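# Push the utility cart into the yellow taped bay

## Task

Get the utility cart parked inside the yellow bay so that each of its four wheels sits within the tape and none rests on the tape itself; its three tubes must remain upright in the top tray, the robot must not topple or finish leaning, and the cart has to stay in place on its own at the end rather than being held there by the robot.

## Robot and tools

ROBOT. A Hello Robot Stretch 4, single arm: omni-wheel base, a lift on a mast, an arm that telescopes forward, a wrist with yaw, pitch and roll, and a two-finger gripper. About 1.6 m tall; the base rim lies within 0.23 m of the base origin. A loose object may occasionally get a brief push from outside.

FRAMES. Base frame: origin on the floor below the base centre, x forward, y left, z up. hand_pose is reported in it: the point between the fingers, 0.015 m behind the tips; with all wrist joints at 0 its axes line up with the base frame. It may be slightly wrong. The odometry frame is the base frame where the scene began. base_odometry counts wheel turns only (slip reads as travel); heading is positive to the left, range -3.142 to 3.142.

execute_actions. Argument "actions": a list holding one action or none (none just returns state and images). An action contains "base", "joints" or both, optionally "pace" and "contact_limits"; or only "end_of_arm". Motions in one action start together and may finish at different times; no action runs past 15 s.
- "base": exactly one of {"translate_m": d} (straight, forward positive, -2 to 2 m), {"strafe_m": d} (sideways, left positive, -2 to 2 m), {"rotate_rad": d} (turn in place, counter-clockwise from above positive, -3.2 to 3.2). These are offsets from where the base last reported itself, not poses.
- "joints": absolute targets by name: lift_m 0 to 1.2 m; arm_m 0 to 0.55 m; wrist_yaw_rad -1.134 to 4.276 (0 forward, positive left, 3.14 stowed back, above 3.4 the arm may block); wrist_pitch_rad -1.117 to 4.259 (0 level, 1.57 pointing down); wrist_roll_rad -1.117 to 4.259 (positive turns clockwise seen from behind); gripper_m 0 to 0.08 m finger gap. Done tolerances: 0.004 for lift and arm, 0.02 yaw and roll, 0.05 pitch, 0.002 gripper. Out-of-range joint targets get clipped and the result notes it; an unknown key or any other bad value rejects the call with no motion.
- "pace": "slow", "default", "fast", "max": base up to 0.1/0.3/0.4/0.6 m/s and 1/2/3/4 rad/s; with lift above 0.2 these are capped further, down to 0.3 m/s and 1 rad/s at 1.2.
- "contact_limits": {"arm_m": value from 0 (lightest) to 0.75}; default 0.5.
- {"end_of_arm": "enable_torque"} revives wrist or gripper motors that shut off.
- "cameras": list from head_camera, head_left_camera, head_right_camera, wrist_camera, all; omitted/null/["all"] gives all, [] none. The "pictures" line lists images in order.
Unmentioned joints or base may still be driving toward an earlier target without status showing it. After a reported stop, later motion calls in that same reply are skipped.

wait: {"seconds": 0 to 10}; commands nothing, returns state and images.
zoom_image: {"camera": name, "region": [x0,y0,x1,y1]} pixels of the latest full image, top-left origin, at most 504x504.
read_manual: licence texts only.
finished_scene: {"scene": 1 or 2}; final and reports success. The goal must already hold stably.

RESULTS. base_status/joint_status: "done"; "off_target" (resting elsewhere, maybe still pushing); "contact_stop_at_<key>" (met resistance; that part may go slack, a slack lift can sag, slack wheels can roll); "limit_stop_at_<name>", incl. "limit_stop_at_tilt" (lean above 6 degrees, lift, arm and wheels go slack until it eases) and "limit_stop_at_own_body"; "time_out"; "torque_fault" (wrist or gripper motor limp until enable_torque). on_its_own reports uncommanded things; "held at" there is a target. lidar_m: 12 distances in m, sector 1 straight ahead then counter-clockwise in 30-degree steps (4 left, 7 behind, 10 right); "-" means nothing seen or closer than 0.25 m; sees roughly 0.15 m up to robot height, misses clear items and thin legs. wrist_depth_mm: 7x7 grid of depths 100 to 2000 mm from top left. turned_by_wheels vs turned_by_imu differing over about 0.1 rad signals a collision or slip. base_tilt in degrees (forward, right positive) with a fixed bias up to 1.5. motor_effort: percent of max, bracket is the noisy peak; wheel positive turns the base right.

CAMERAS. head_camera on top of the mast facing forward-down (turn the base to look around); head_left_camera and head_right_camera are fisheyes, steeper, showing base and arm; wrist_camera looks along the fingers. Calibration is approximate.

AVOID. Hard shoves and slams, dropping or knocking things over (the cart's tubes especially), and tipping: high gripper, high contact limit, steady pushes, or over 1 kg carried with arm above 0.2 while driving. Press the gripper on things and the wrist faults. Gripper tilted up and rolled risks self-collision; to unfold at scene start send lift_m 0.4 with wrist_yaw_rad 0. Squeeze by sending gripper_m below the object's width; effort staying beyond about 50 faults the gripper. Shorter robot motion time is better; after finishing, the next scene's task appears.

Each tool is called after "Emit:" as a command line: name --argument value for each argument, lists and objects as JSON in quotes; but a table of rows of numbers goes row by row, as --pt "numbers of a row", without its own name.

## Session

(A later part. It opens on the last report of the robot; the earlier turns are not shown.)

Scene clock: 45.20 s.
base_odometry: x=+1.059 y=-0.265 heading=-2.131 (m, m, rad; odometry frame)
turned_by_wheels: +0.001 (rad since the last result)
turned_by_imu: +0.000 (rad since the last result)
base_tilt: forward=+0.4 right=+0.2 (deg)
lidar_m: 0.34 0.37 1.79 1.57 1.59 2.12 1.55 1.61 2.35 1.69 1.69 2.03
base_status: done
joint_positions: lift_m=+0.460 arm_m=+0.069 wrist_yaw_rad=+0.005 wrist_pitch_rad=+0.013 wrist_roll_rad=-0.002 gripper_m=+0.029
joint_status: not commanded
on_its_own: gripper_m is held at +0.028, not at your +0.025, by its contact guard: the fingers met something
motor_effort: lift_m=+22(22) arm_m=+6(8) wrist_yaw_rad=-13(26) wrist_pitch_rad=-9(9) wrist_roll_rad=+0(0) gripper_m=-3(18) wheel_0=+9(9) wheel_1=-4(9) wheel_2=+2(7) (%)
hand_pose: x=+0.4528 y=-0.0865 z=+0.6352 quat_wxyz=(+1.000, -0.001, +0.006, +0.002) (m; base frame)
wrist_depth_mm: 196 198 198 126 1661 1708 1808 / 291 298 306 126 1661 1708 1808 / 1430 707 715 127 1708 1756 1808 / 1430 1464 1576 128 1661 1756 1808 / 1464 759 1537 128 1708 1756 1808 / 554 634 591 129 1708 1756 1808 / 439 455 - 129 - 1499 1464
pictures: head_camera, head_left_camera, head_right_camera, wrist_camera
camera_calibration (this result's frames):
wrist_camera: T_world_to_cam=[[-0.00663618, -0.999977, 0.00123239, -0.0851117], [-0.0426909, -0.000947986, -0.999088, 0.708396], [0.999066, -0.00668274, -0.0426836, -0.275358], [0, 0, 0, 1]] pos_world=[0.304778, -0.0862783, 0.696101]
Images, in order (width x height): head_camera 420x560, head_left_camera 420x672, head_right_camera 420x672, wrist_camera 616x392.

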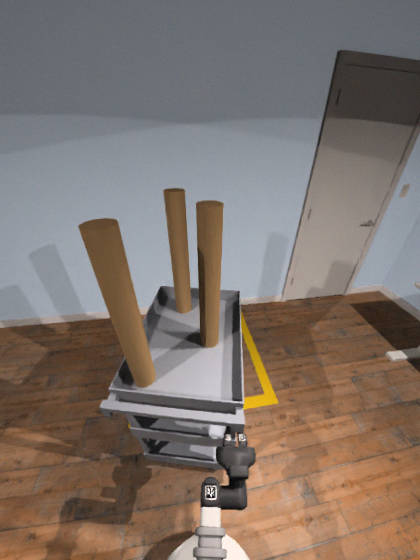

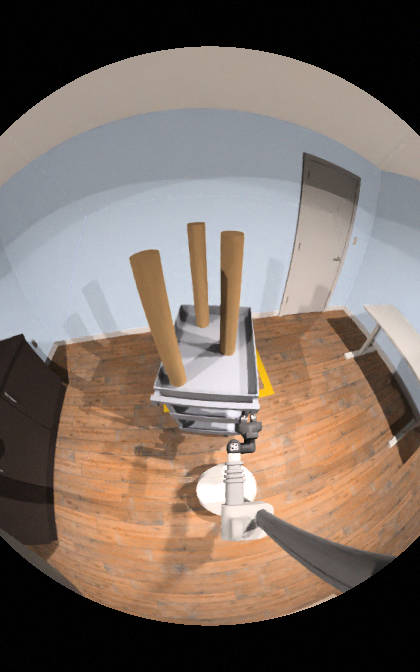

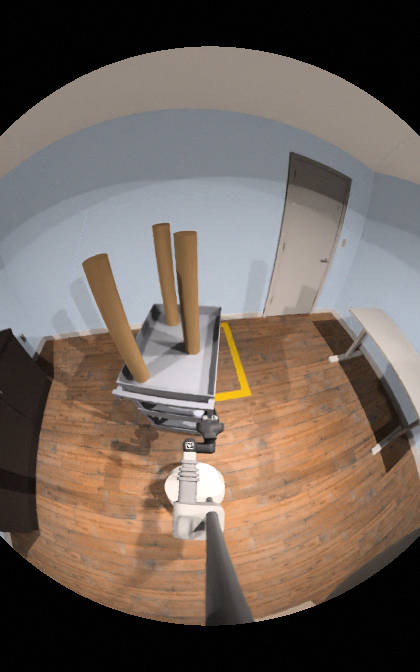

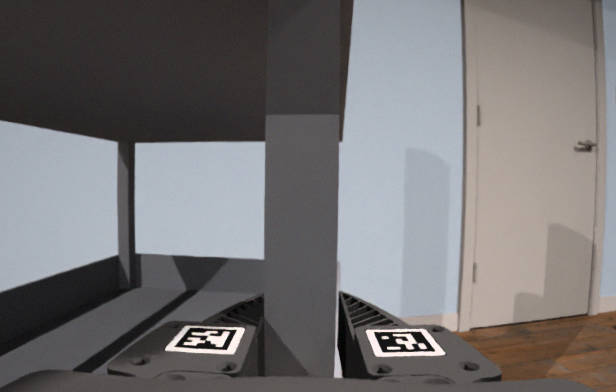

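Emit:
execute_actions --actions '[]'

Scene clock: 45.80 s.
base_odometry: x=+1.059 y=-0.265 heading=-2.131 (m, m, rad; odometry frame)
turned_by_wheels: +0.000 (rad since the last result)
turned_by_imu: +0.000 (rad since the last result)
base_tilt: forward=+0.2 right=+0.1 (deg)
lidar_m: 0.33 0.38 1.81 1.57 1.59 2.13 1.59 1.60 2.32 1.68 1.68 2.04
base_status: done
joint_positions: lift_m=+0.460 arm_m=+0.069 wrist_yaw_rad=+0.005 wrist_pitch_rad=+0.013 wrist_roll_rad=-0.002 gripper_m=+0.029
joint_status: not commanded
on_its_own: gripper_m is held at +0.028, not at your +0.025, by its contact guard: the fingers met something
motor_effort: lift_m=+22(22) arm_m=+6(8) wrist_yaw_rad=-13(26) wrist_pitch_rad=-8(9) wrist_roll_rad=+1(0) gripper_m=-5(18) wheel_0=+8(9) wheel_1=-4(9) wheel_2=+3(7) (%)
hand_pose: x=+0.4528 y=-0.0865 z=+0.6352 quat_wxyz=(+1.000, -0.001, +0.006, +0.002) (m; base frame)
wrist_depth_mm: 196 199 198 126 1708 1708 1808 / 291 298 304 126 1661 1708 1808 / 1430 715 715 127 1708 1756 1808 / 1430 1499 1537 128 1708 1756 1808 / 1430 759 1537 128 1661 1756 1808 / 554 627 591 129 1708 1756 1808 / 439 455 - 129 - 1464 1464
pictures: head_camera, head_left_camera, head_right_camera, wrist_camera
camera_calibration (this result's frames):
wrist_camera: T_world_to_cam=[[-0.00663581, -0.999977, 0.00123231, -0.0851117], [-0.0426909, -0.000947915, -0.999088, 0.708396], [0.999066, -0.00668236, -0.0426837, -0.275358], [0, 0, 0, 1]] pos_world=[0.304778, -0.0862783, 0.696101]
Images, in order (width x height): head_camera 420x560, head_left_camera 420x672, head_right_camera 420x672, wrist_camera 616x392.

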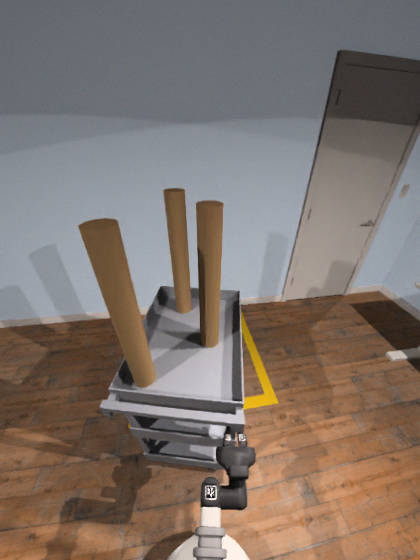

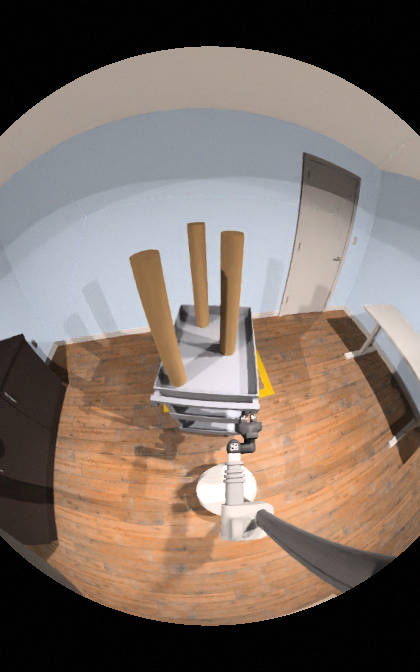

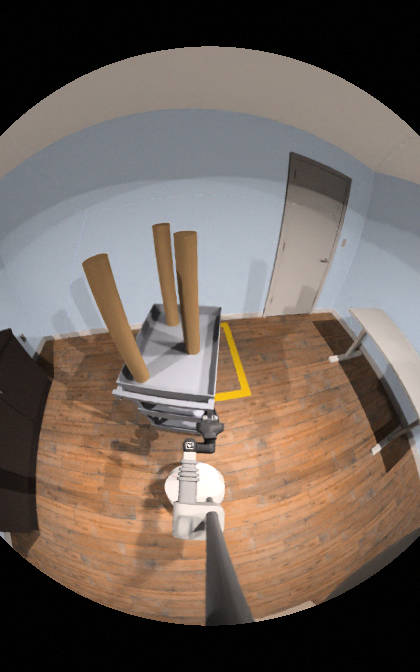

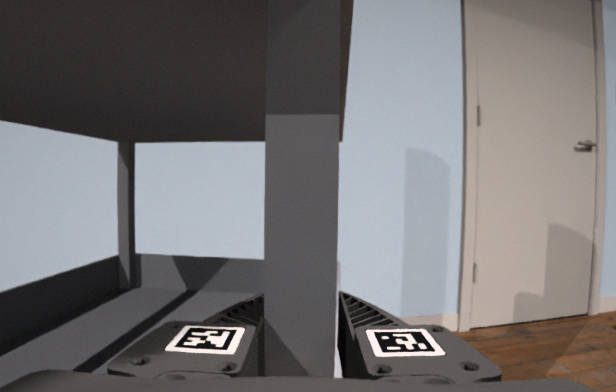

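Emit:
zoom_image --camera "head_camera" --region '[80, 270, 320, 490]'

Emit:
execute_actions --actions '[{"joints": {"gripper_m": 0.045}}]' --cameras '[]'

Emit:
execute_actions --actions '[{"joints": {"gripper_m": 0.015}}]' --cameras '["head_camera", "wrist_camera"]'

Region (80, 270, 320, 490) of head_camera's 420x560 image, scaled by 2.100, with more detail than that image has; it fills the top 462 rows of this view, and the rest is white.

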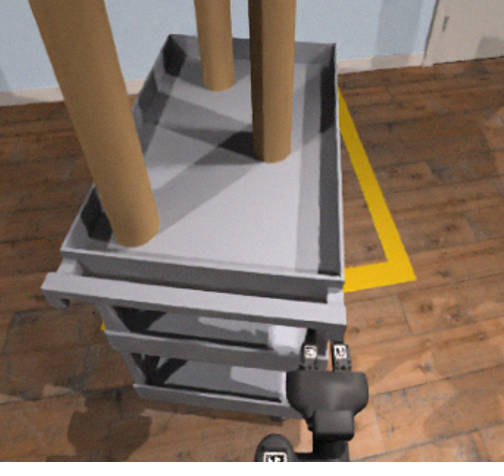

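Scene clock: 46.80 s.
base_odometry: x=+1.058 y=-0.265 heading=-2.131 (m, m, rad; odometry frame)
turned_by_wheels: +0.000 (rad since the last result)
turned_by_imu: -0.001 (rad since the last result)
base_tilt: forward=+0.3 right=+0.2 (deg)
lidar_m: 0.35 0.37 1.78 1.56 1.57 2.11 1.59 1.60 2.34 1.69 1.71 2.02
base_status: not commanded
joint_positions: lift_m=+0.460 arm_m=+0.069 wrist_yaw_rad=+0.000 wrist_pitch_rad=+0.013 wrist_roll_rad=-0.002 gripper_m=+0.045
joint_status: all done
motor_effort: lift_m=+22(23) arm_m=+6(6) wrist_yaw_rad=-1(13) wrist_pitch_rad=-9(8) wrist_roll_rad=-1(1) gripper_m=+5(0) wheel_0=+7(8) wheel_1=-4(4) wheel_2=+3(3) (%)
hand_pose: x=+0.4525 y=-0.0873 z=+0.6352 quat_wxyz=(+1.000, -0.001, +0.006, +0.000) (m; base frame)
wrist_depth_mm: 196 199 198 128 1661 1708 1756 / 294 300 304 128 1661 1756 1808 / 1430 715 715 129 1661 1756 1808 / 1430 1499 1537 129 1661 1756 1808 / 1430 1464 1537 130 1708 1756 1808 / 554 634 138 131 159 1808 1808 / 442 - 132 131 124 - 1464
pictures: none
No camera images: the call's "cameras" was empty. Leave "cameras" out to get every camera's image.

Scene clock: 47.73 s.
base_odometry: x=+1.058 y=-0.265 heading=-2.131 (m, m, rad; odometry frame)
turned_by_wheels: +0.000 (rad since the last result)
turned_by_imu: +0.000 (rad since the last result)
base_tilt: forward=+0.2 right=+0.2 (deg)
lidar_m: 0.34 0.33 1.80 1.53 1.56 2.10 1.59 1.59 2.33 1.67 1.69 2.04
base_status: not commanded
joint_positions: lift_m=+0.460 arm_m=+0.069 wrist_yaw_rad=+0.002 wrist_pitch_rad=+0.013 wrist_roll_rad=-0.002 gripper_m=+0.024
joint_status: gripper_m off_target (ended at +0.024, target +0.015)
on_its_own: gripper_m is held at +0.020, not at your +0.015, by its contact guard: the fingers met something
motor_effort: lift_m=+22(22) arm_m=+6(6) wrist_yaw_rad=-5(14) wrist_pitch_rad=-8(8) wrist_roll_rad=-2(2) gripper_m=-34(38) wheel_0=+7(7) wheel_1=-4(4) wheel_2=+3(3) (%)
hand_pose: x=+0.4526 y=-0.0870 z=+0.6352 quat_wxyz=(+1.000, -0.001, +0.006, +0.001) (m; base frame)
wrist_depth_mm: 196 199 198 128 1661 1708 1808 / 293 300 304 128 1708 1756 1808 / 1430 707 715 129 1708 1756 1808 / 1430 1499 1537 129 1661 1756 1863 / 1430 768 1537 130 1708 1756 1808 / 559 634 597 130 1708 1756 1808 / 442 455 - 131 - 1464 1464
pictures: head_camera, wrist_camera
camera_calibration (this result's frames):
wrist_camera: T_world_to_cam=[[-0.00940722, -0.999956, 0.000633035, -0.084065], [-0.0426454, -0.000231294, -0.99909, 0.708439], [0.999046, -0.00942566, -0.0426414, -0.275379], [0, 0, 0, 1]] pos_world=[0.304537, -0.086493, 0.696105]
Images, in order (width x height): head_camera 420x560, wrist_camera 616x392.

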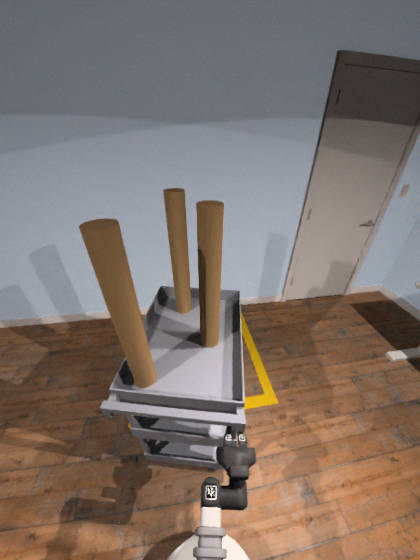

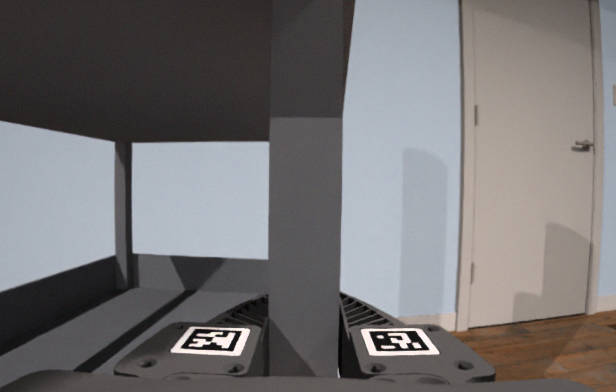

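Emit:
execute_actions --actions '[{"base": {"translate_m": 0.3}, "pace": "slow"}]' --cameras '["head_camera", "wrist_camera"]'

Scene clock: 52.97 s.
torque_fault: gripper_m switched itself off since the last result.
base_odometry: x=+0.899 y=-0.519 heading=-2.131 (m, m, rad; odometry frame)
turned_by_wheels: +0.000 (rad since the last result)
turned_by_imu: -0.004 (rad since the last result)
base_tilt: forward=+0.3 right=+0.2 (deg)
lidar_m: 0.25 0.25 0.27 1.63 1.63 2.42 1.88 1.90 2.68 1.66 1.64 0.30
base_status: done
joint_positions: lift_m=+0.460 arm_m=+0.069 wrist_yaw_rad=-0.004 wrist_pitch_rad=+0.012 wrist_roll_rad=-0.002 gripper_m=+0.045
joint_status: not commanded
on_its_own: gripper_m is off since a torque_fault, until you send "end_of_arm": "enable_torque" (your +0.015 is given up)
motor_effort: lift_m=+22(22) arm_m=+6(7) wrist_yaw_rad=+11(34) wrist_pitch_rad=-5(8) wrist_roll_rad=-1(1) gripper_m=+1(53) wheel_0=+2(13) wheel_1=+4(8) wheel_2=-7(20) (%)
hand_pose: x=+0.4521 y=-0.0882 z=+0.6354 quat_wxyz=(+1.000, -0.001, +0.006, -0.002) (m; base frame)
wrist_depth_mm: 196 199 198 - - 1430 1464 / 293 300 343 - 1397 1430 1499 / 1138 1182 1255 - 1397 1430 1499 / 1160 1229 1255 - 1397 1430 1499 / 1160 1205 1281 - 1397 1430 1499 / 554 591 154 - 1397 1464 1537 / 439 - 136 - - - 1464
pictures: head_camera, wrist_camera
camera_calibration (this result's frames):
wrist_camera: T_world_to_cam=[[-0.0150259, -0.999886, 0.00118457, -0.0830699], [-0.0418058, -0.000555425, -0.999126, 0.70825], [0.999013, -0.0150623, -0.0417927, -0.275893], [0, 0, 0, 1]] pos_world=[0.303982, -0.0868227, 0.696198]
Images, in order (width x height): head_camera 420x560, wrist_camera 616x392.

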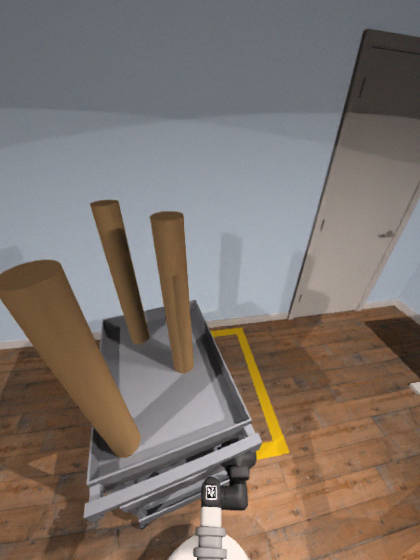

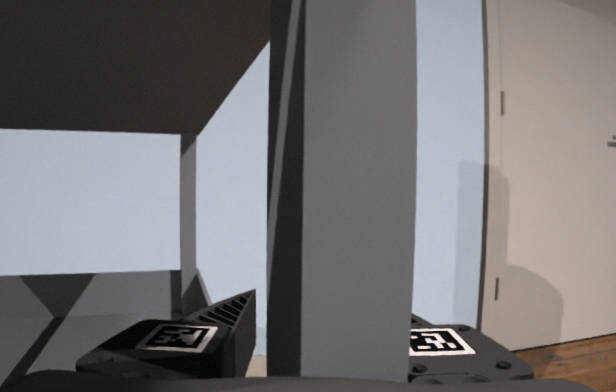

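Emit:
execute_actions --actions '[{"end_of_arm": "enable_torque"}]'

Emit:
zoom_image --camera "head_camera" --region '[60, 290, 320, 540]'

Scene clock: 54.60 s.
base_odometry: x=+0.899 y=-0.519 heading=-2.131 (m, m, rad; odometry frame)
turned_by_wheels: +0.000 (rad since the last result)
turned_by_imu: -0.001 (rad since the last result)
base_tilt: forward=+0.3 right=+0.1 (deg)
lidar_m: 0.25 0.25 0.26 1.63 1.62 2.45 1.88 1.91 2.68 1.65 1.65 0.31
base_status: not commanded
joint_positions: lift_m=+0.460 arm_m=+0.069 wrist_yaw_rad=-0.004 wrist_pitch_rad=+0.012 wrist_roll_rad=-0.002 gripper_m=+0.045
joint_status: not commanded
end_of_arm: enable_torque: each motor that was off is on again
on_its_own: gripper_m is held at +0.045, not at your +0.015, since a torque_fault
motor_effort: lift_m=+22(22) arm_m=+7(6) wrist_yaw_rad=+11(11) wrist_pitch_rad=-6(6) wrist_roll_rad=-1(0) gripper_m=+3(3) wheel_0=+2(2) wheel_1=+4(4) wheel_2=-7(7) (%)
hand_pose: x=+0.4521 y=-0.0882 z=+0.6354 quat_wxyz=(+1.000, -0.001, +0.006, -0.002) (m; base frame)
wrist_depth_mm: 196 199 198 - - 1397 1464 / 293 298 343 - 1397 1430 1464 / 1138 1182 1255 - 1397 1430 1499 / 1138 1205 1255 - 1397 1430 1499 / 1160 1205 1255 - 1397 1430 1499 / 554 591 154 - 1430 1430 1499 / 442 - 136 - - - 1464
pictures: head_camera, head_left_camera, head_right_camera, wrist_camera
camera_calibration (this result's frames):
wrist_camera: T_world_to_cam=[[-0.0149878, -0.999887, 0.00118437, -0.0830789], [-0.0418058, -0.000556819, -0.999126, 0.70825], [0.999013, -0.0150242, -0.0417927, -0.275893], [0, 0, 0, 1]] pos_world=[0.303985, -0.0868202, 0.696198]
Images, in order (width x height): head_camera 420x560, head_left_camera 420x672, head_right_camera 420x672, wrist_camera 616x392.

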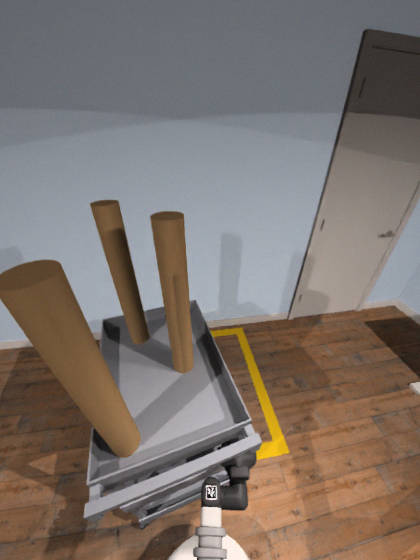

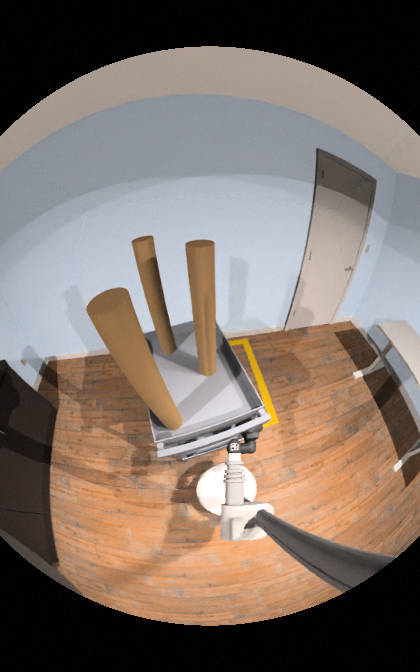

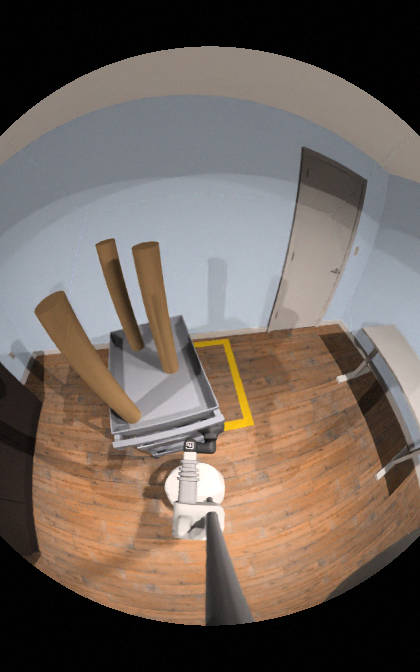

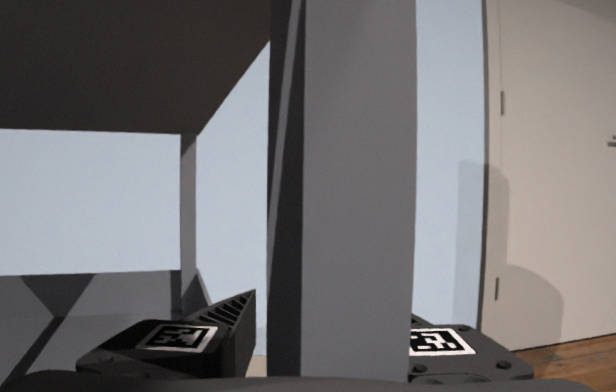

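Region (60, 290, 320, 540) of head_camera's 420x560 image, scaled by 1.938, with more detail than that image has; it fills the top 485 rows of this view, and the rest is white.

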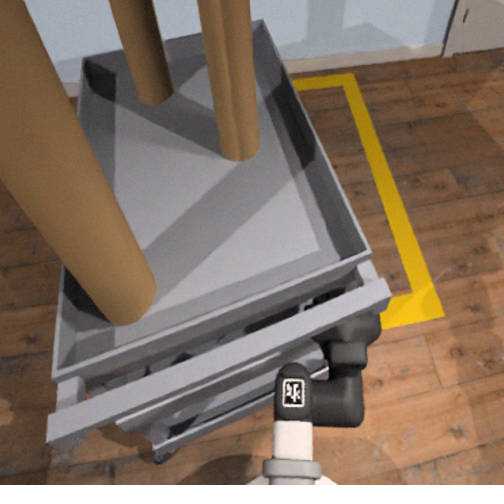

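Emit:
execute_actions --actions '[{"joints": {"gripper_m": 0.08}}]' --cameras '["wrist_camera"]'

Emit:
execute_actions --actions '[{"base": {"translate_m": -0.37}, "pace": "fast"}]' --cameras '["head_camera"]'

Scene clock: 58.47 s.
base_odometry: x=+0.899 y=-0.519 heading=-2.131 (m, m, rad; odometry frame)
turned_by_wheels: +0.000 (rad since the last result)
turned_by_imu: -0.002 (rad since the last result)
base_tilt: forward=+0.3 right=+0.1 (deg)
lidar_m: 0.25 0.25 0.25 1.60 1.62 2.45 1.86 1.90 2.73 1.64 1.64 0.31
base_status: not commanded
joint_positions: lift_m=+0.460 arm_m=+0.069 wrist_yaw_rad=-0.001 wrist_pitch_rad=+0.012 wrist_roll_rad=-0.002 gripper_m=+0.080
joint_status: all done
motor_effort: lift_m=+22(22) arm_m=+7(6) wrist_yaw_rad=+4(11) wrist_pitch_rad=-6(7) wrist_roll_rad=+0(1) gripper_m=+2(1) wheel_0=+2(2) wheel_1=+4(4) wheel_2=-6(7) (%)
hand_pose: x=+0.4523 y=-0.0877 z=+0.6354 quat_wxyz=(+1.000, -0.001, +0.006, -0.001) (m; base frame)
wrist_depth_mm: 196 199 198 - - 1430 1464 / 291 298 304 - - 1397 1464 / 1160 1205 1255 - - 1430 1464 / 1182 1205 1281 - - 1430 1499 / 1160 1229 1255 - - 1430 1499 / 559 580 1281 - - 1430 1537 / - - 355 - - - -
pictures: wrist_camera
camera_calibration (this result's frames):
wrist_camera: T_world_to_cam=[[-0.0122942, -0.999924, 0.00118688, -0.0837263], [-0.0418457, -0.000671435, -0.999124, 0.708258], [0.999048, -0.0123331, -0.0418343, -0.275875], [0, 0, 0, 1]] pos_world=[0.304221, -0.0866468, 0.696196]
Images, in order (width x height): wrist_camera 616x392.

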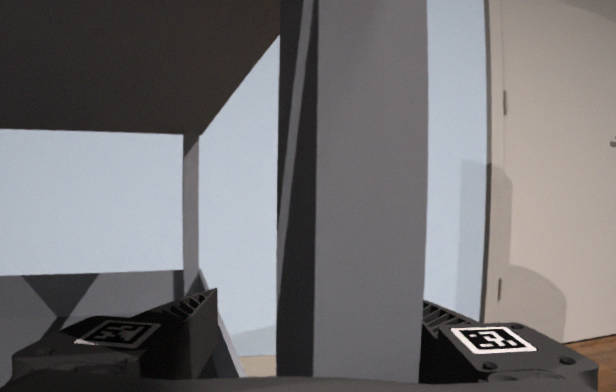

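Scene clock: 60.67 s.
base_odometry: x=+1.096 y=-0.205 heading=-2.132 (m, m, rad; odometry frame)
turned_by_wheels: -0.001 (rad since the last result)
turned_by_imu: -0.001 (rad since the last result)
base_tilt: forward=+0.4 right=+0.2 (deg)
lidar_m: 0.58 0.56 1.75 1.51 1.57 2.05 1.49 1.54 2.25 1.71 1.71 2.07
base_status: done
joint_positions: lift_m=+0.460 arm_m=+0.069 wrist_yaw_rad=+0.000 wrist_pitch_rad=+0.012 wrist_roll_rad=-0.002 gripper_m=+0.080
joint_status: not commanded
motor_effort: lift_m=+22(22) arm_m=+6(7) wrist_yaw_rad=+0(3) wrist_pitch_rad=-6(7) wrist_roll_rad=+2(1) gripper_m=+4(4) wheel_0=-4(8) wheel_1=-3(10) wheel_2=-2(13) (%)
hand_pose: x=+0.4524 y=-0.0874 z=+0.6353 quat_wxyz=(+1.000, -0.001, +0.006, +0.000) (m; base frame)
wrist_depth_mm: 332 351 359 373 1756 1808 1921 / 338 364 394 421 1756 1808 1921 / 699 715 715 1618 1708 1863 1863 / 1464 1576 1618 1661 1756 1863 1921 / 854 946 976 1708 1756 1863 1921 / 634 621 415 445 1756 1808 1921 / - - 399 436 1336 - -
pictures: head_camera
Images, in order (width x height): head_camera 420x560.

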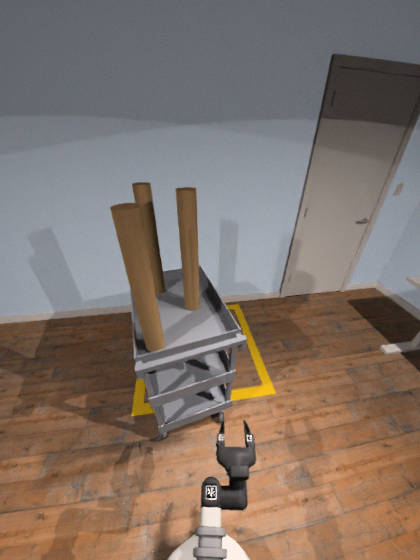

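Emit:
zoom_image --camera "head_camera" --region '[100, 250, 310, 460]'

Region (100, 250, 310, 460) of head_camera's 420x560 image, scaled by 2.400, with more detail than that image has.

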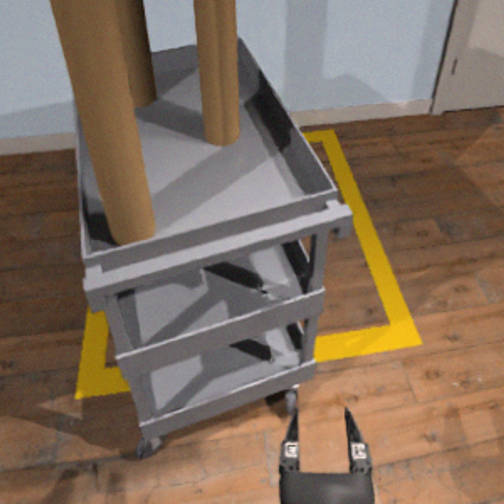

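Emit:
execute_actions --actions '[{"base": {"rotate_rad": -0.21}, "pace": "default"}]' --cameras '[]'

Emit:
execute_actions --actions '[{"base": {"strafe_m": 0.465}, "pace": "fast"}]' --cameras '["head_camera", "wrist_camera"]'

Scene clock: 63.40 s.
base_odometry: x=+1.096 y=-0.205 heading=-2.341 (m, m, rad; odometry frame)
turned_by_wheels: -0.209 (rad since the last result)
turned_by_imu: -0.208 (rad since the last result)
base_tilt: forward=+0.4 right=+0.1 (deg)
lidar_m: 0.59 0.56 2.06 1.58 1.55 2.34 1.84 1.51 1.70 1.70 1.67 1.90
base_status: done
joint_positions: lift_m=+0.460 arm_m=+0.069 wrist_yaw_rad=+0.000 wrist_pitch_rad=+0.012 wrist_roll_rad=-0.002 gripper_m=+0.080
joint_status: not commanded
motor_effort: lift_m=+22(22) arm_m=+6(6) wrist_yaw_rad=+0(0) wrist_pitch_rad=-6(7) wrist_roll_rad=+1(1) gripper_m=+4(3) wheel_0=+5(8) wheel_1=+3(8) wheel_2=+2(6) (%)
hand_pose: x=+0.4524 y=-0.0874 z=+0.6353 quat_wxyz=(+1.000, -0.001, +0.006, +0.000) (m; base frame)
wrist_depth_mm: 353 364 1618 1808 1983 - - / 364 402 1661 1808 - - - / 699 699 1661 1808 1983 - - / 1397 1537 1661 1863 - - - / 878 946 1708 1808 1983 - - / 634 615 1708 1808 1983 - - / - - 1308 1464 1336 - -
pictures: none
No camera images: the call's "cameras" was empty. Leave "cameras" out to get every camera's image.

Scene clock: 65.70 s.
base_odometry: x=+1.430 y=-0.529 heading=-2.341 (m, m, rad; odometry frame)
turned_by_wheels: +0.000 (rad since the last result)
turned_by_imu: -0.003 (rad since the last result)
base_tilt: forward=+0.3 right=+0.2 (deg)
lidar_m: 0.43 1.01 1.49 1.16 1.12 1.21 2.05 1.75 1.88 2.15 2.11 0.52
base_status: done
joint_positions: lift_m=+0.460 arm_m=+0.069 wrist_yaw_rad=+0.000 wrist_pitch_rad=+0.012 wrist_roll_rad=-0.002 gripper_m=+0.080
joint_status: not commanded
motor_effort: lift_m=+22(22) arm_m=+7(7) wrist_yaw_rad=+0(0) wrist_pitch_rad=-6(6) wrist_roll_rad=-1(1) gripper_m=+3(4) wheel_0=-1(12) wheel_1=+0(15) wheel_2=+0(0) (%)
hand_pose: x=+0.4524 y=-0.0874 z=+0.6353 quat_wxyz=(+1.000, -0.001, +0.006, +0.000) (m; base frame)
wrist_depth_mm: 1229 1308 213 226 267 330 389 / 1255 549 228 301 297 345 407 / 1255 1308 227 691 683 1921 - / 1281 1336 226 1618 1808 1983 - / 1281 1336 228 931 1808 - - / 1255 517 216 668 615 535 459 / - - 216 452 353 - -
pictures: head_camera, wrist_camera
camera_calibration (this result's frames):
wrist_camera: T_world_to_cam=[[-0.0111998, -0.999937, 0.00119044, -0.0839909], [-0.0421556, -0.000717289, -0.999111, 0.708327], [0.999048, -0.01124, -0.0421449, -0.275678], [0, 0, 0, 1]] pos_world=[0.304335, -0.0865762, 0.696179]
Images, in order (width x height): head_camera 420x560, wrist_camera 616x392.

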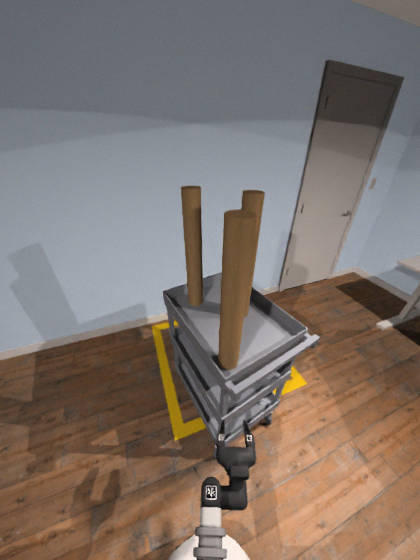

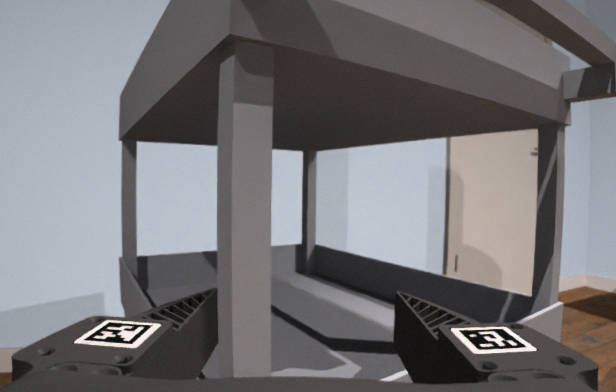

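Emit:
zoom_image --camera "wrist_camera" --region '[112, 60, 616, 340]'

Emit:
zoom_image --camera "head_camera" --region '[130, 260, 340, 470]'

Region (112, 60, 616, 340) of wrist_camera's 616x392 image, scaled by 1.000.

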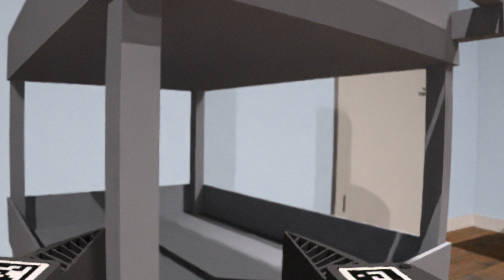

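Region (130, 260, 340, 470) of head_camera's 420x560 image, scaled by 2.400, with more detail than that image has.

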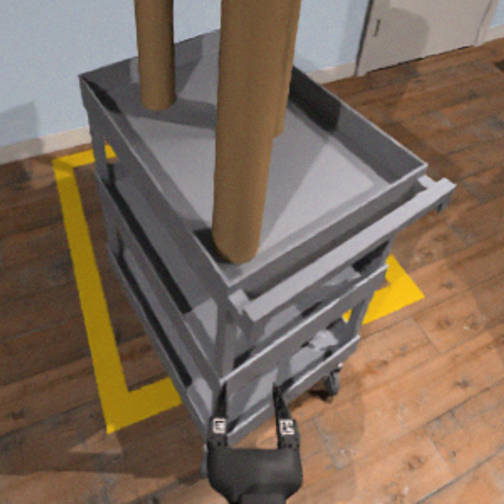

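Emit:
execute_actions --actions '[{"base": {"strafe_m": 0.036}, "joints": {"gripper_m": 0.075}}]' --cameras '[]'

Emit:
execute_actions --actions '[{"base": {"translate_m": 0.07}}]' --cameras '["head_camera", "wrist_camera"]'

Scene clock: 68.70 s.
base_odometry: x=+1.455 y=-0.554 heading=-2.341 (m, m, rad; odometry frame)
turned_by_wheels: +0.000 (rad since the last result)
turned_by_imu: -0.001 (rad since the last result)
base_tilt: forward=+0.3 right=+0.2 (deg)
lidar_m: 0.45 1.71 1.46 1.13 1.08 1.21 2.03 1.76 1.88 2.19 2.16 0.46
base_status: done
joint_positions: lift_m=+0.460 arm_m=+0.069 wrist_yaw_rad=+0.000 wrist_pitch_rad=+0.012 wrist_roll_rad=-0.002 gripper_m=+0.075
joint_status: all done
motor_effort: lift_m=+22(22) arm_m=+6(7) wrist_yaw_rad=-1(0) wrist_pitch_rad=-6(7) wrist_roll_rad=+0(0) gripper_m=-1(3) wheel_0=-2(11) wheel_1=+3(12) wheel_2=+0(4) (%)
hand_pose: x=+0.4524 y=-0.0874 z=+0.6353 quat_wxyz=(+1.000, -0.001, +0.006, +0.000) (m; base frame)
wrist_depth_mm: 1229 1308 300 211 240 298 375 / 1229 1308 347 222 297 322 364 / 1255 1308 715 223 676 1921 492 / 1255 1336 1464 222 1808 1983 - / 1229 1308 866 223 1756 - - / 1281 535 559 224 609 564 496 / - - 304 224 285 - -
pictures: none
No camera images: the call's "cameras" was empty. Leave "cameras" out to get every camera's image.

Scene clock: 70.03 s.
base_odometry: x=+1.407 y=-0.604 heading=-2.340 (m, m, rad; odometry frame)
turned_by_wheels: +0.001 (rad since the last result)
turned_by_imu: +0.000 (rad since the last result)
base_tilt: forward=+0.3 right=+0.2 (deg)
lidar_m: 0.39 1.62 1.82 1.15 1.11 1.21 2.12 1.82 1.94 2.17 2.13 0.37
base_status: done
joint_positions: lift_m=+0.460 arm_m=+0.069 wrist_yaw_rad=+0.000 wrist_pitch_rad=+0.012 wrist_roll_rad=-0.002 gripper_m=+0.075
joint_status: not commanded
motor_effort: lift_m=+22(22) arm_m=+6(7) wrist_yaw_rad=+0(0) wrist_pitch_rad=-6(7) wrist_roll_rad=+1(1) gripper_m=-1(1) wheel_0=+4(9) wheel_1=+4(7) wheel_2=-1(9) (%)
hand_pose: x=+0.4524 y=-0.0874 z=+0.6353 quat_wxyz=(+1.000, -0.001, +0.006, +0.000) (m; base frame)
wrist_depth_mm: 1182 1229 207 145 195 205 - / 1205 488 304 146 297 285 273 / 1205 1255 715 147 683 1863 - / 1182 1281 1430 148 1756 1921 - / 1205 1255 1397 148 1708 1983 - / 1205 517 554 150 609 525 - / - - 415 150 286 - -
pictures: head_camera, wrist_camera
camera_calibration (this result's frames):
wrist_camera: T_world_to_cam=[[-0.0111153, -0.999938, 0.00119034, -0.0840111], [-0.0421556, -0.000720755, -0.999111, 0.708327], [0.999049, -0.0111556, -0.042145, -0.275678], [0, 0, 0, 1]] pos_world=[0.304342, -0.0865707, 0.696179]
Images, in order (width x height): head_camera 420x560, wrist_camera 616x392.

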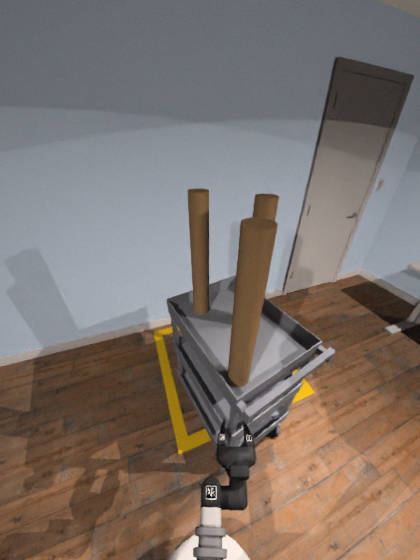

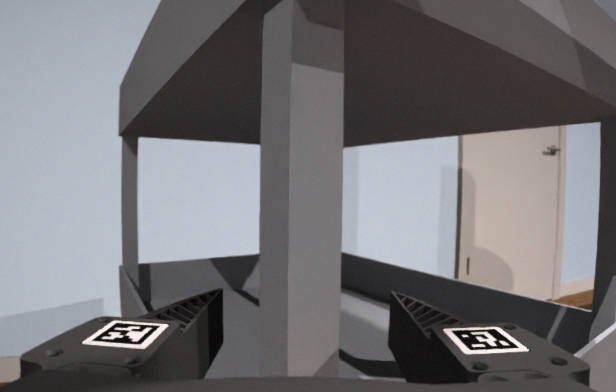

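Emit:
execute_actions --actions '[{"base": {"translate_m": 0.025}}]' --cameras '[]'

Emit:
execute_actions --actions '[{"joints": {"gripper_m": 0.03}}]' --cameras '["head_camera", "wrist_camera"]'

Scene clock: 71.27 s.
base_odometry: x=+1.389 y=-0.622 heading=-2.340 (m, m, rad; odometry frame)
turned_by_wheels: +0.000 (rad since the last result)
turned_by_imu: +0.000 (rad since the last result)
base_tilt: forward=+0.3 right=+0.2 (deg)
lidar_m: 0.35 0.90 1.76 1.15 1.12 1.22 2.14 1.85 1.97 2.14 2.13 0.35
base_status: done
joint_positions: lift_m=+0.460 arm_m=+0.069 wrist_yaw_rad=+0.000 wrist_pitch_rad=+0.012 wrist_roll_rad=-0.002 gripper_m=+0.075
joint_status: not commanded
motor_effort: lift_m=+22(22) arm_m=+7(7) wrist_yaw_rad=+0(0) wrist_pitch_rad=-7(7) wrist_roll_rad=+0(3) gripper_m=+1(1) wheel_0=+3(10) wheel_1=+3(8) wheel_2=+0(14) (%)
hand_pose: x=+0.4524 y=-0.0874 z=+0.6353 quat_wxyz=(+1.000, -0.001, +0.006, +0.000) (m; base frame)
wrist_depth_mm: 1160 407 197 120 195 191 - / 1160 394 303 121 297 285 273 / 1182 1229 707 121 691 1863 - / 1182 1281 1366 122 1708 1921 - / 1182 1255 1366 123 1708 1921 - / 1182 530 161 123 609 530 - / - - 139 124 286 - -
pictures: none
No camera images: the call's "cameras" was empty. Leave "cameras" out to get every camera's image.

Scene clock: 72.47 s.
base_odometry: x=+1.389 y=-0.622 heading=-2.340 (m, m, rad; odometry frame)
turned_by_wheels: +0.000 (rad since the last result)
turned_by_imu: +0.000 (rad since the last result)
base_tilt: forward=+0.3 right=+0.1 (deg)
lidar_m: 0.39 0.90 1.77 1.16 1.13 1.24 2.16 1.85 2.00 2.16 2.10 0.35
base_status: not commanded
joint_positions: lift_m=+0.460 arm_m=+0.069 wrist_yaw_rad=+0.003 wrist_pitch_rad=+0.012 wrist_roll_rad=-0.002 gripper_m=+0.033
joint_status: gripper_m off_target (ended at +0.033, target +0.030)
motor_effort: lift_m=+22(22) arm_m=+6(6) wrist_yaw_rad=-8(8) wrist_pitch_rad=-6(7) wrist_roll_rad=-2(0) gripper_m=-20(24) wheel_0=+3(3) wheel_1=+3(3) wheel_2=+0(1) (%)
hand_pose: x=+0.4527 y=-0.0868 z=+0.6353 quat_wxyz=(+1.000, -0.001, +0.006, +0.001) (m; base frame)
wrist_depth_mm: 1160 1205 206 121 188 191 - / 1182 413 304 121 293 285 273 / 1182 1205 715 121 676 1808 - / 1182 1255 1397 121 1661 1863 - / 1182 1229 1336 121 1661 1863 - / 1205 640 597 122 609 549 - / 1182 - - 122 - 469 436
pictures: head_camera, wrist_camera
camera_calibration (this result's frames):
wrist_camera: T_world_to_cam=[[-0.00837681, -0.999964, 0.00108736, -0.084602], [-0.0421537, -0.000733303, -0.999111, 0.708336], [0.999076, -0.0084152, -0.0421461, -0.275684], [0, 0, 0, 1]] pos_world=[0.304579, -0.0863995, 0.696179]
Images, in order (width x height): head_camera 420x560, wrist_camera 616x392.

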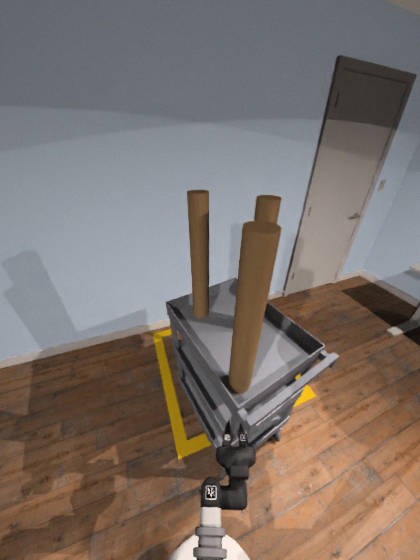

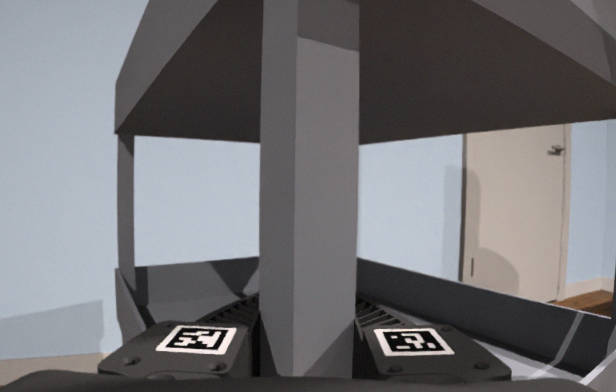

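Emit:
execute_actions --actions '[{"base": {"translate_m": 0.27}, "pace": "slow"}]' --cameras '["head_camera", "wrist_camera", "head_left_camera"]'

Scene clock: 76.60 s.
base_odometry: x=+1.202 y=-0.816 heading=-2.340 (m, m, rad; odometry frame)
turned_by_wheels: +0.000 (rad since the last result)
turned_by_imu: -0.004 (rad since the last result)
base_tilt: forward=+0.2 right=+0.3 (deg)
lidar_m: 0.38 0.54 1.50 1.24 1.25 1.34 2.40 2.08 2.22 2.05 2.00 0.37
base_status: done
joint_positions: lift_m=+0.460 arm_m=+0.069 wrist_yaw_rad=-0.006 wrist_pitch_rad=+0.012 wrist_roll_rad=-0.002 gripper_m=+0.033
joint_status: not commanded
on_its_own: wrist_yaw_rad is at rest, and its effort (+16) is outside its rest range (-13 to +13)
motor_effort: lift_m=+22(22) arm_m=+6(6) wrist_yaw_rad=+16(24) wrist_pitch_rad=-7(7) wrist_roll_rad=+0(2) gripper_m=-15(23) wheel_0=+3(10) wheel_1=+4(7) wheel_2=-9(17) (%)
hand_pose: x=+0.4519 y=-0.0886 z=+0.6354 quat_wxyz=(+1.000, -0.001, +0.006, -0.003) (m; base frame)
wrist_depth_mm: 196 199 191 110 198 375 1756 / 293 300 304 110 291 462 1756 / 946 715 723 111 1366 1537 1756 / 960 1042 1138 111 1397 1576 1808 / 960 1008 1098 112 1397 1576 1808 / 569 627 591 113 525 1576 1808 / 442 - - 114 - 1499 1464
pictures: head_camera, head_left_camera, wrist_camera
camera_calibration (this result's frames):
wrist_camera: T_world_to_cam=[[-0.0166574, -0.999861, 0.00107399, -0.0826082], [-0.0419695, -0.000373992, -0.999119, 0.708298], [0.99898, -0.0166878, -0.0419575, -0.275781], [0, 0, 0, 1]] pos_world=[0.303851, -0.086934, 0.696191]
Images, in order (width x height): head_camera 420x560, head_left_camera 420x672, wrist_camera 616x392.

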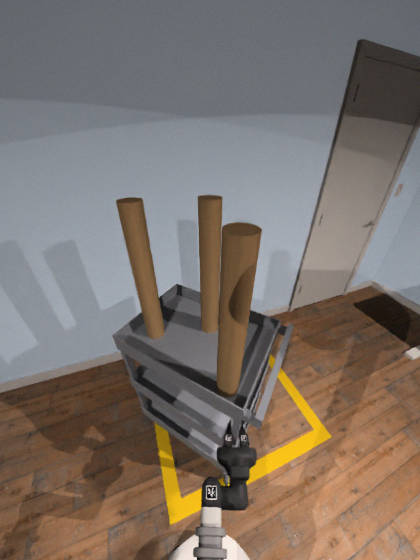

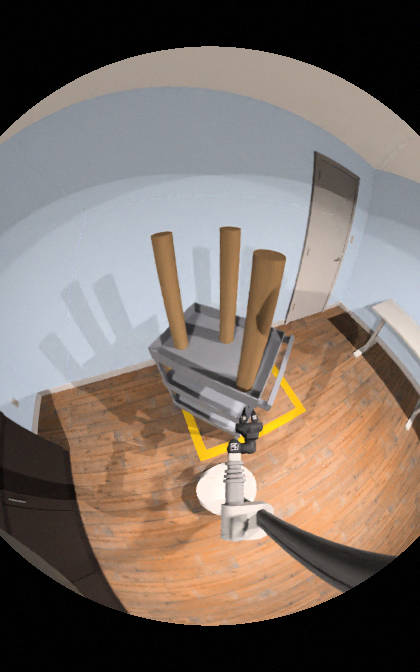

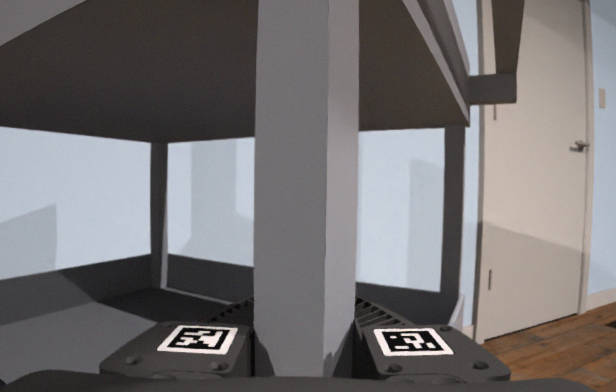

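Emit:
zoom_image --camera "head_camera" --region '[90, 270, 350, 530]'

Region (90, 270, 350, 530) of head_camera's 420x560 image, scaled by 1.938, with more detail than that image has.

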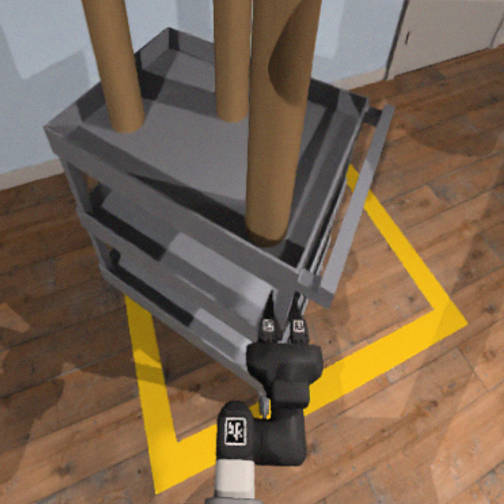

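Emit:
execute_actions --actions '[{"base": {"strafe_m": -0.19}, "joints": {"arm_m": 0.26}, "pace": "slow"}]' --cameras '["head_camera", "wrist_camera", "head_left_camera"]'

Scene clock: 85.87 s.
base_odometry: x=+1.065 y=-0.684 heading=-2.340 (m, m, rad; odometry frame)
turned_by_wheels: +0.000 (rad since the last result)
turned_by_imu: +0.000 (rad since the last result)
base_tilt: forward=+0.4 right=+0.2 (deg)
lidar_m: 0.57 0.63 1.58 1.43 1.41 1.53 2.34 1.98 2.17 1.90 1.82 1.85
base_status: done
joint_positions: lift_m=+0.460 arm_m=+0.258 wrist_yaw_rad=+0.003 wrist_pitch_rad=+0.011 wrist_roll_rad=-0.002 gripper_m=+0.031
joint_status: all done
motor_effort: lift_m=+22(22) arm_m=+9(11) wrist_yaw_rad=-8(20) wrist_pitch_rad=-3(6) wrist_roll_rad=-1(1) gripper_m=-2(17) wheel_0=+8(16) wheel_1=-3(7) wheel_2=+0(7) (%)
hand_pose: x=+0.6421 y=-0.0869 z=+0.6356 quat_wxyz=(+1.000, -0.001, +0.005, +0.001) (m; base frame)
wrist_depth_mm: 196 199 198 116 1205 1397 1537 / 291 298 303 117 1229 1366 1499 / 866 931 1008 117 1255 1397 1537 / 878 946 1042 118 1255 1397 1576 / 878 946 1042 118 1255 1397 1576 / 585 580 574 119 1255 1430 1618 / 442 - - 119 - 1464 1464
pictures: head_camera, head_left_camera, wrist_camera
camera_calibration (this result's frames):
wrist_camera: T_world_to_cam=[[-0.00858782, -0.999963, 0.00107691, -0.0829173], [-0.040889, -0.000724886, -0.999163, 0.715814], [0.999127, -0.00862467, -0.0408812, -0.46584], [0, 0, 0, 1]] pos_world=[0.49399, -0.0864131, 0.696261]
Images, in order (width x height): head_camera 420x560, head_left_camera 420x672, wrist_camera 616x392.

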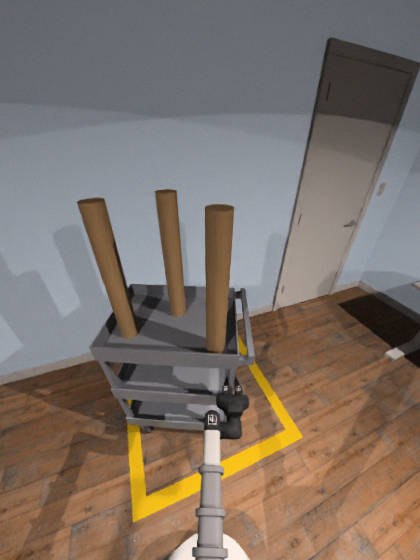

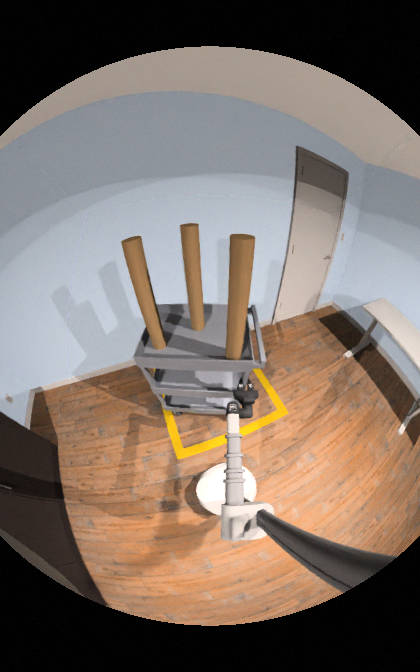

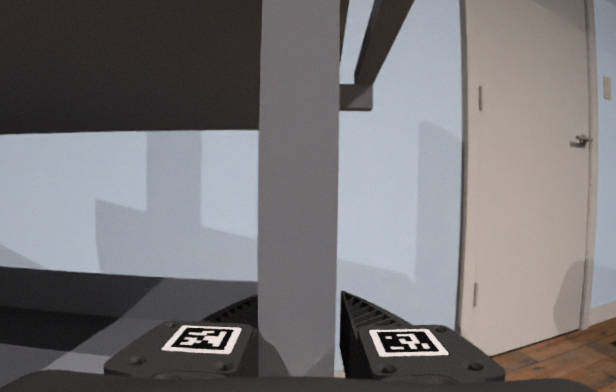

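Emit:
zoom_image --camera "head_camera" --region '[70, 270, 320, 530]'

Region (70, 270, 320, 530) of head_camera's 420x560 image, scaled by 1.938, with more detail than that image has; it fills the left 485 columns of this view, and the rest is white.

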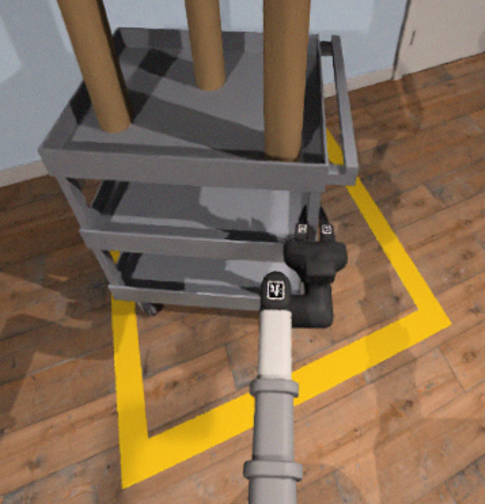

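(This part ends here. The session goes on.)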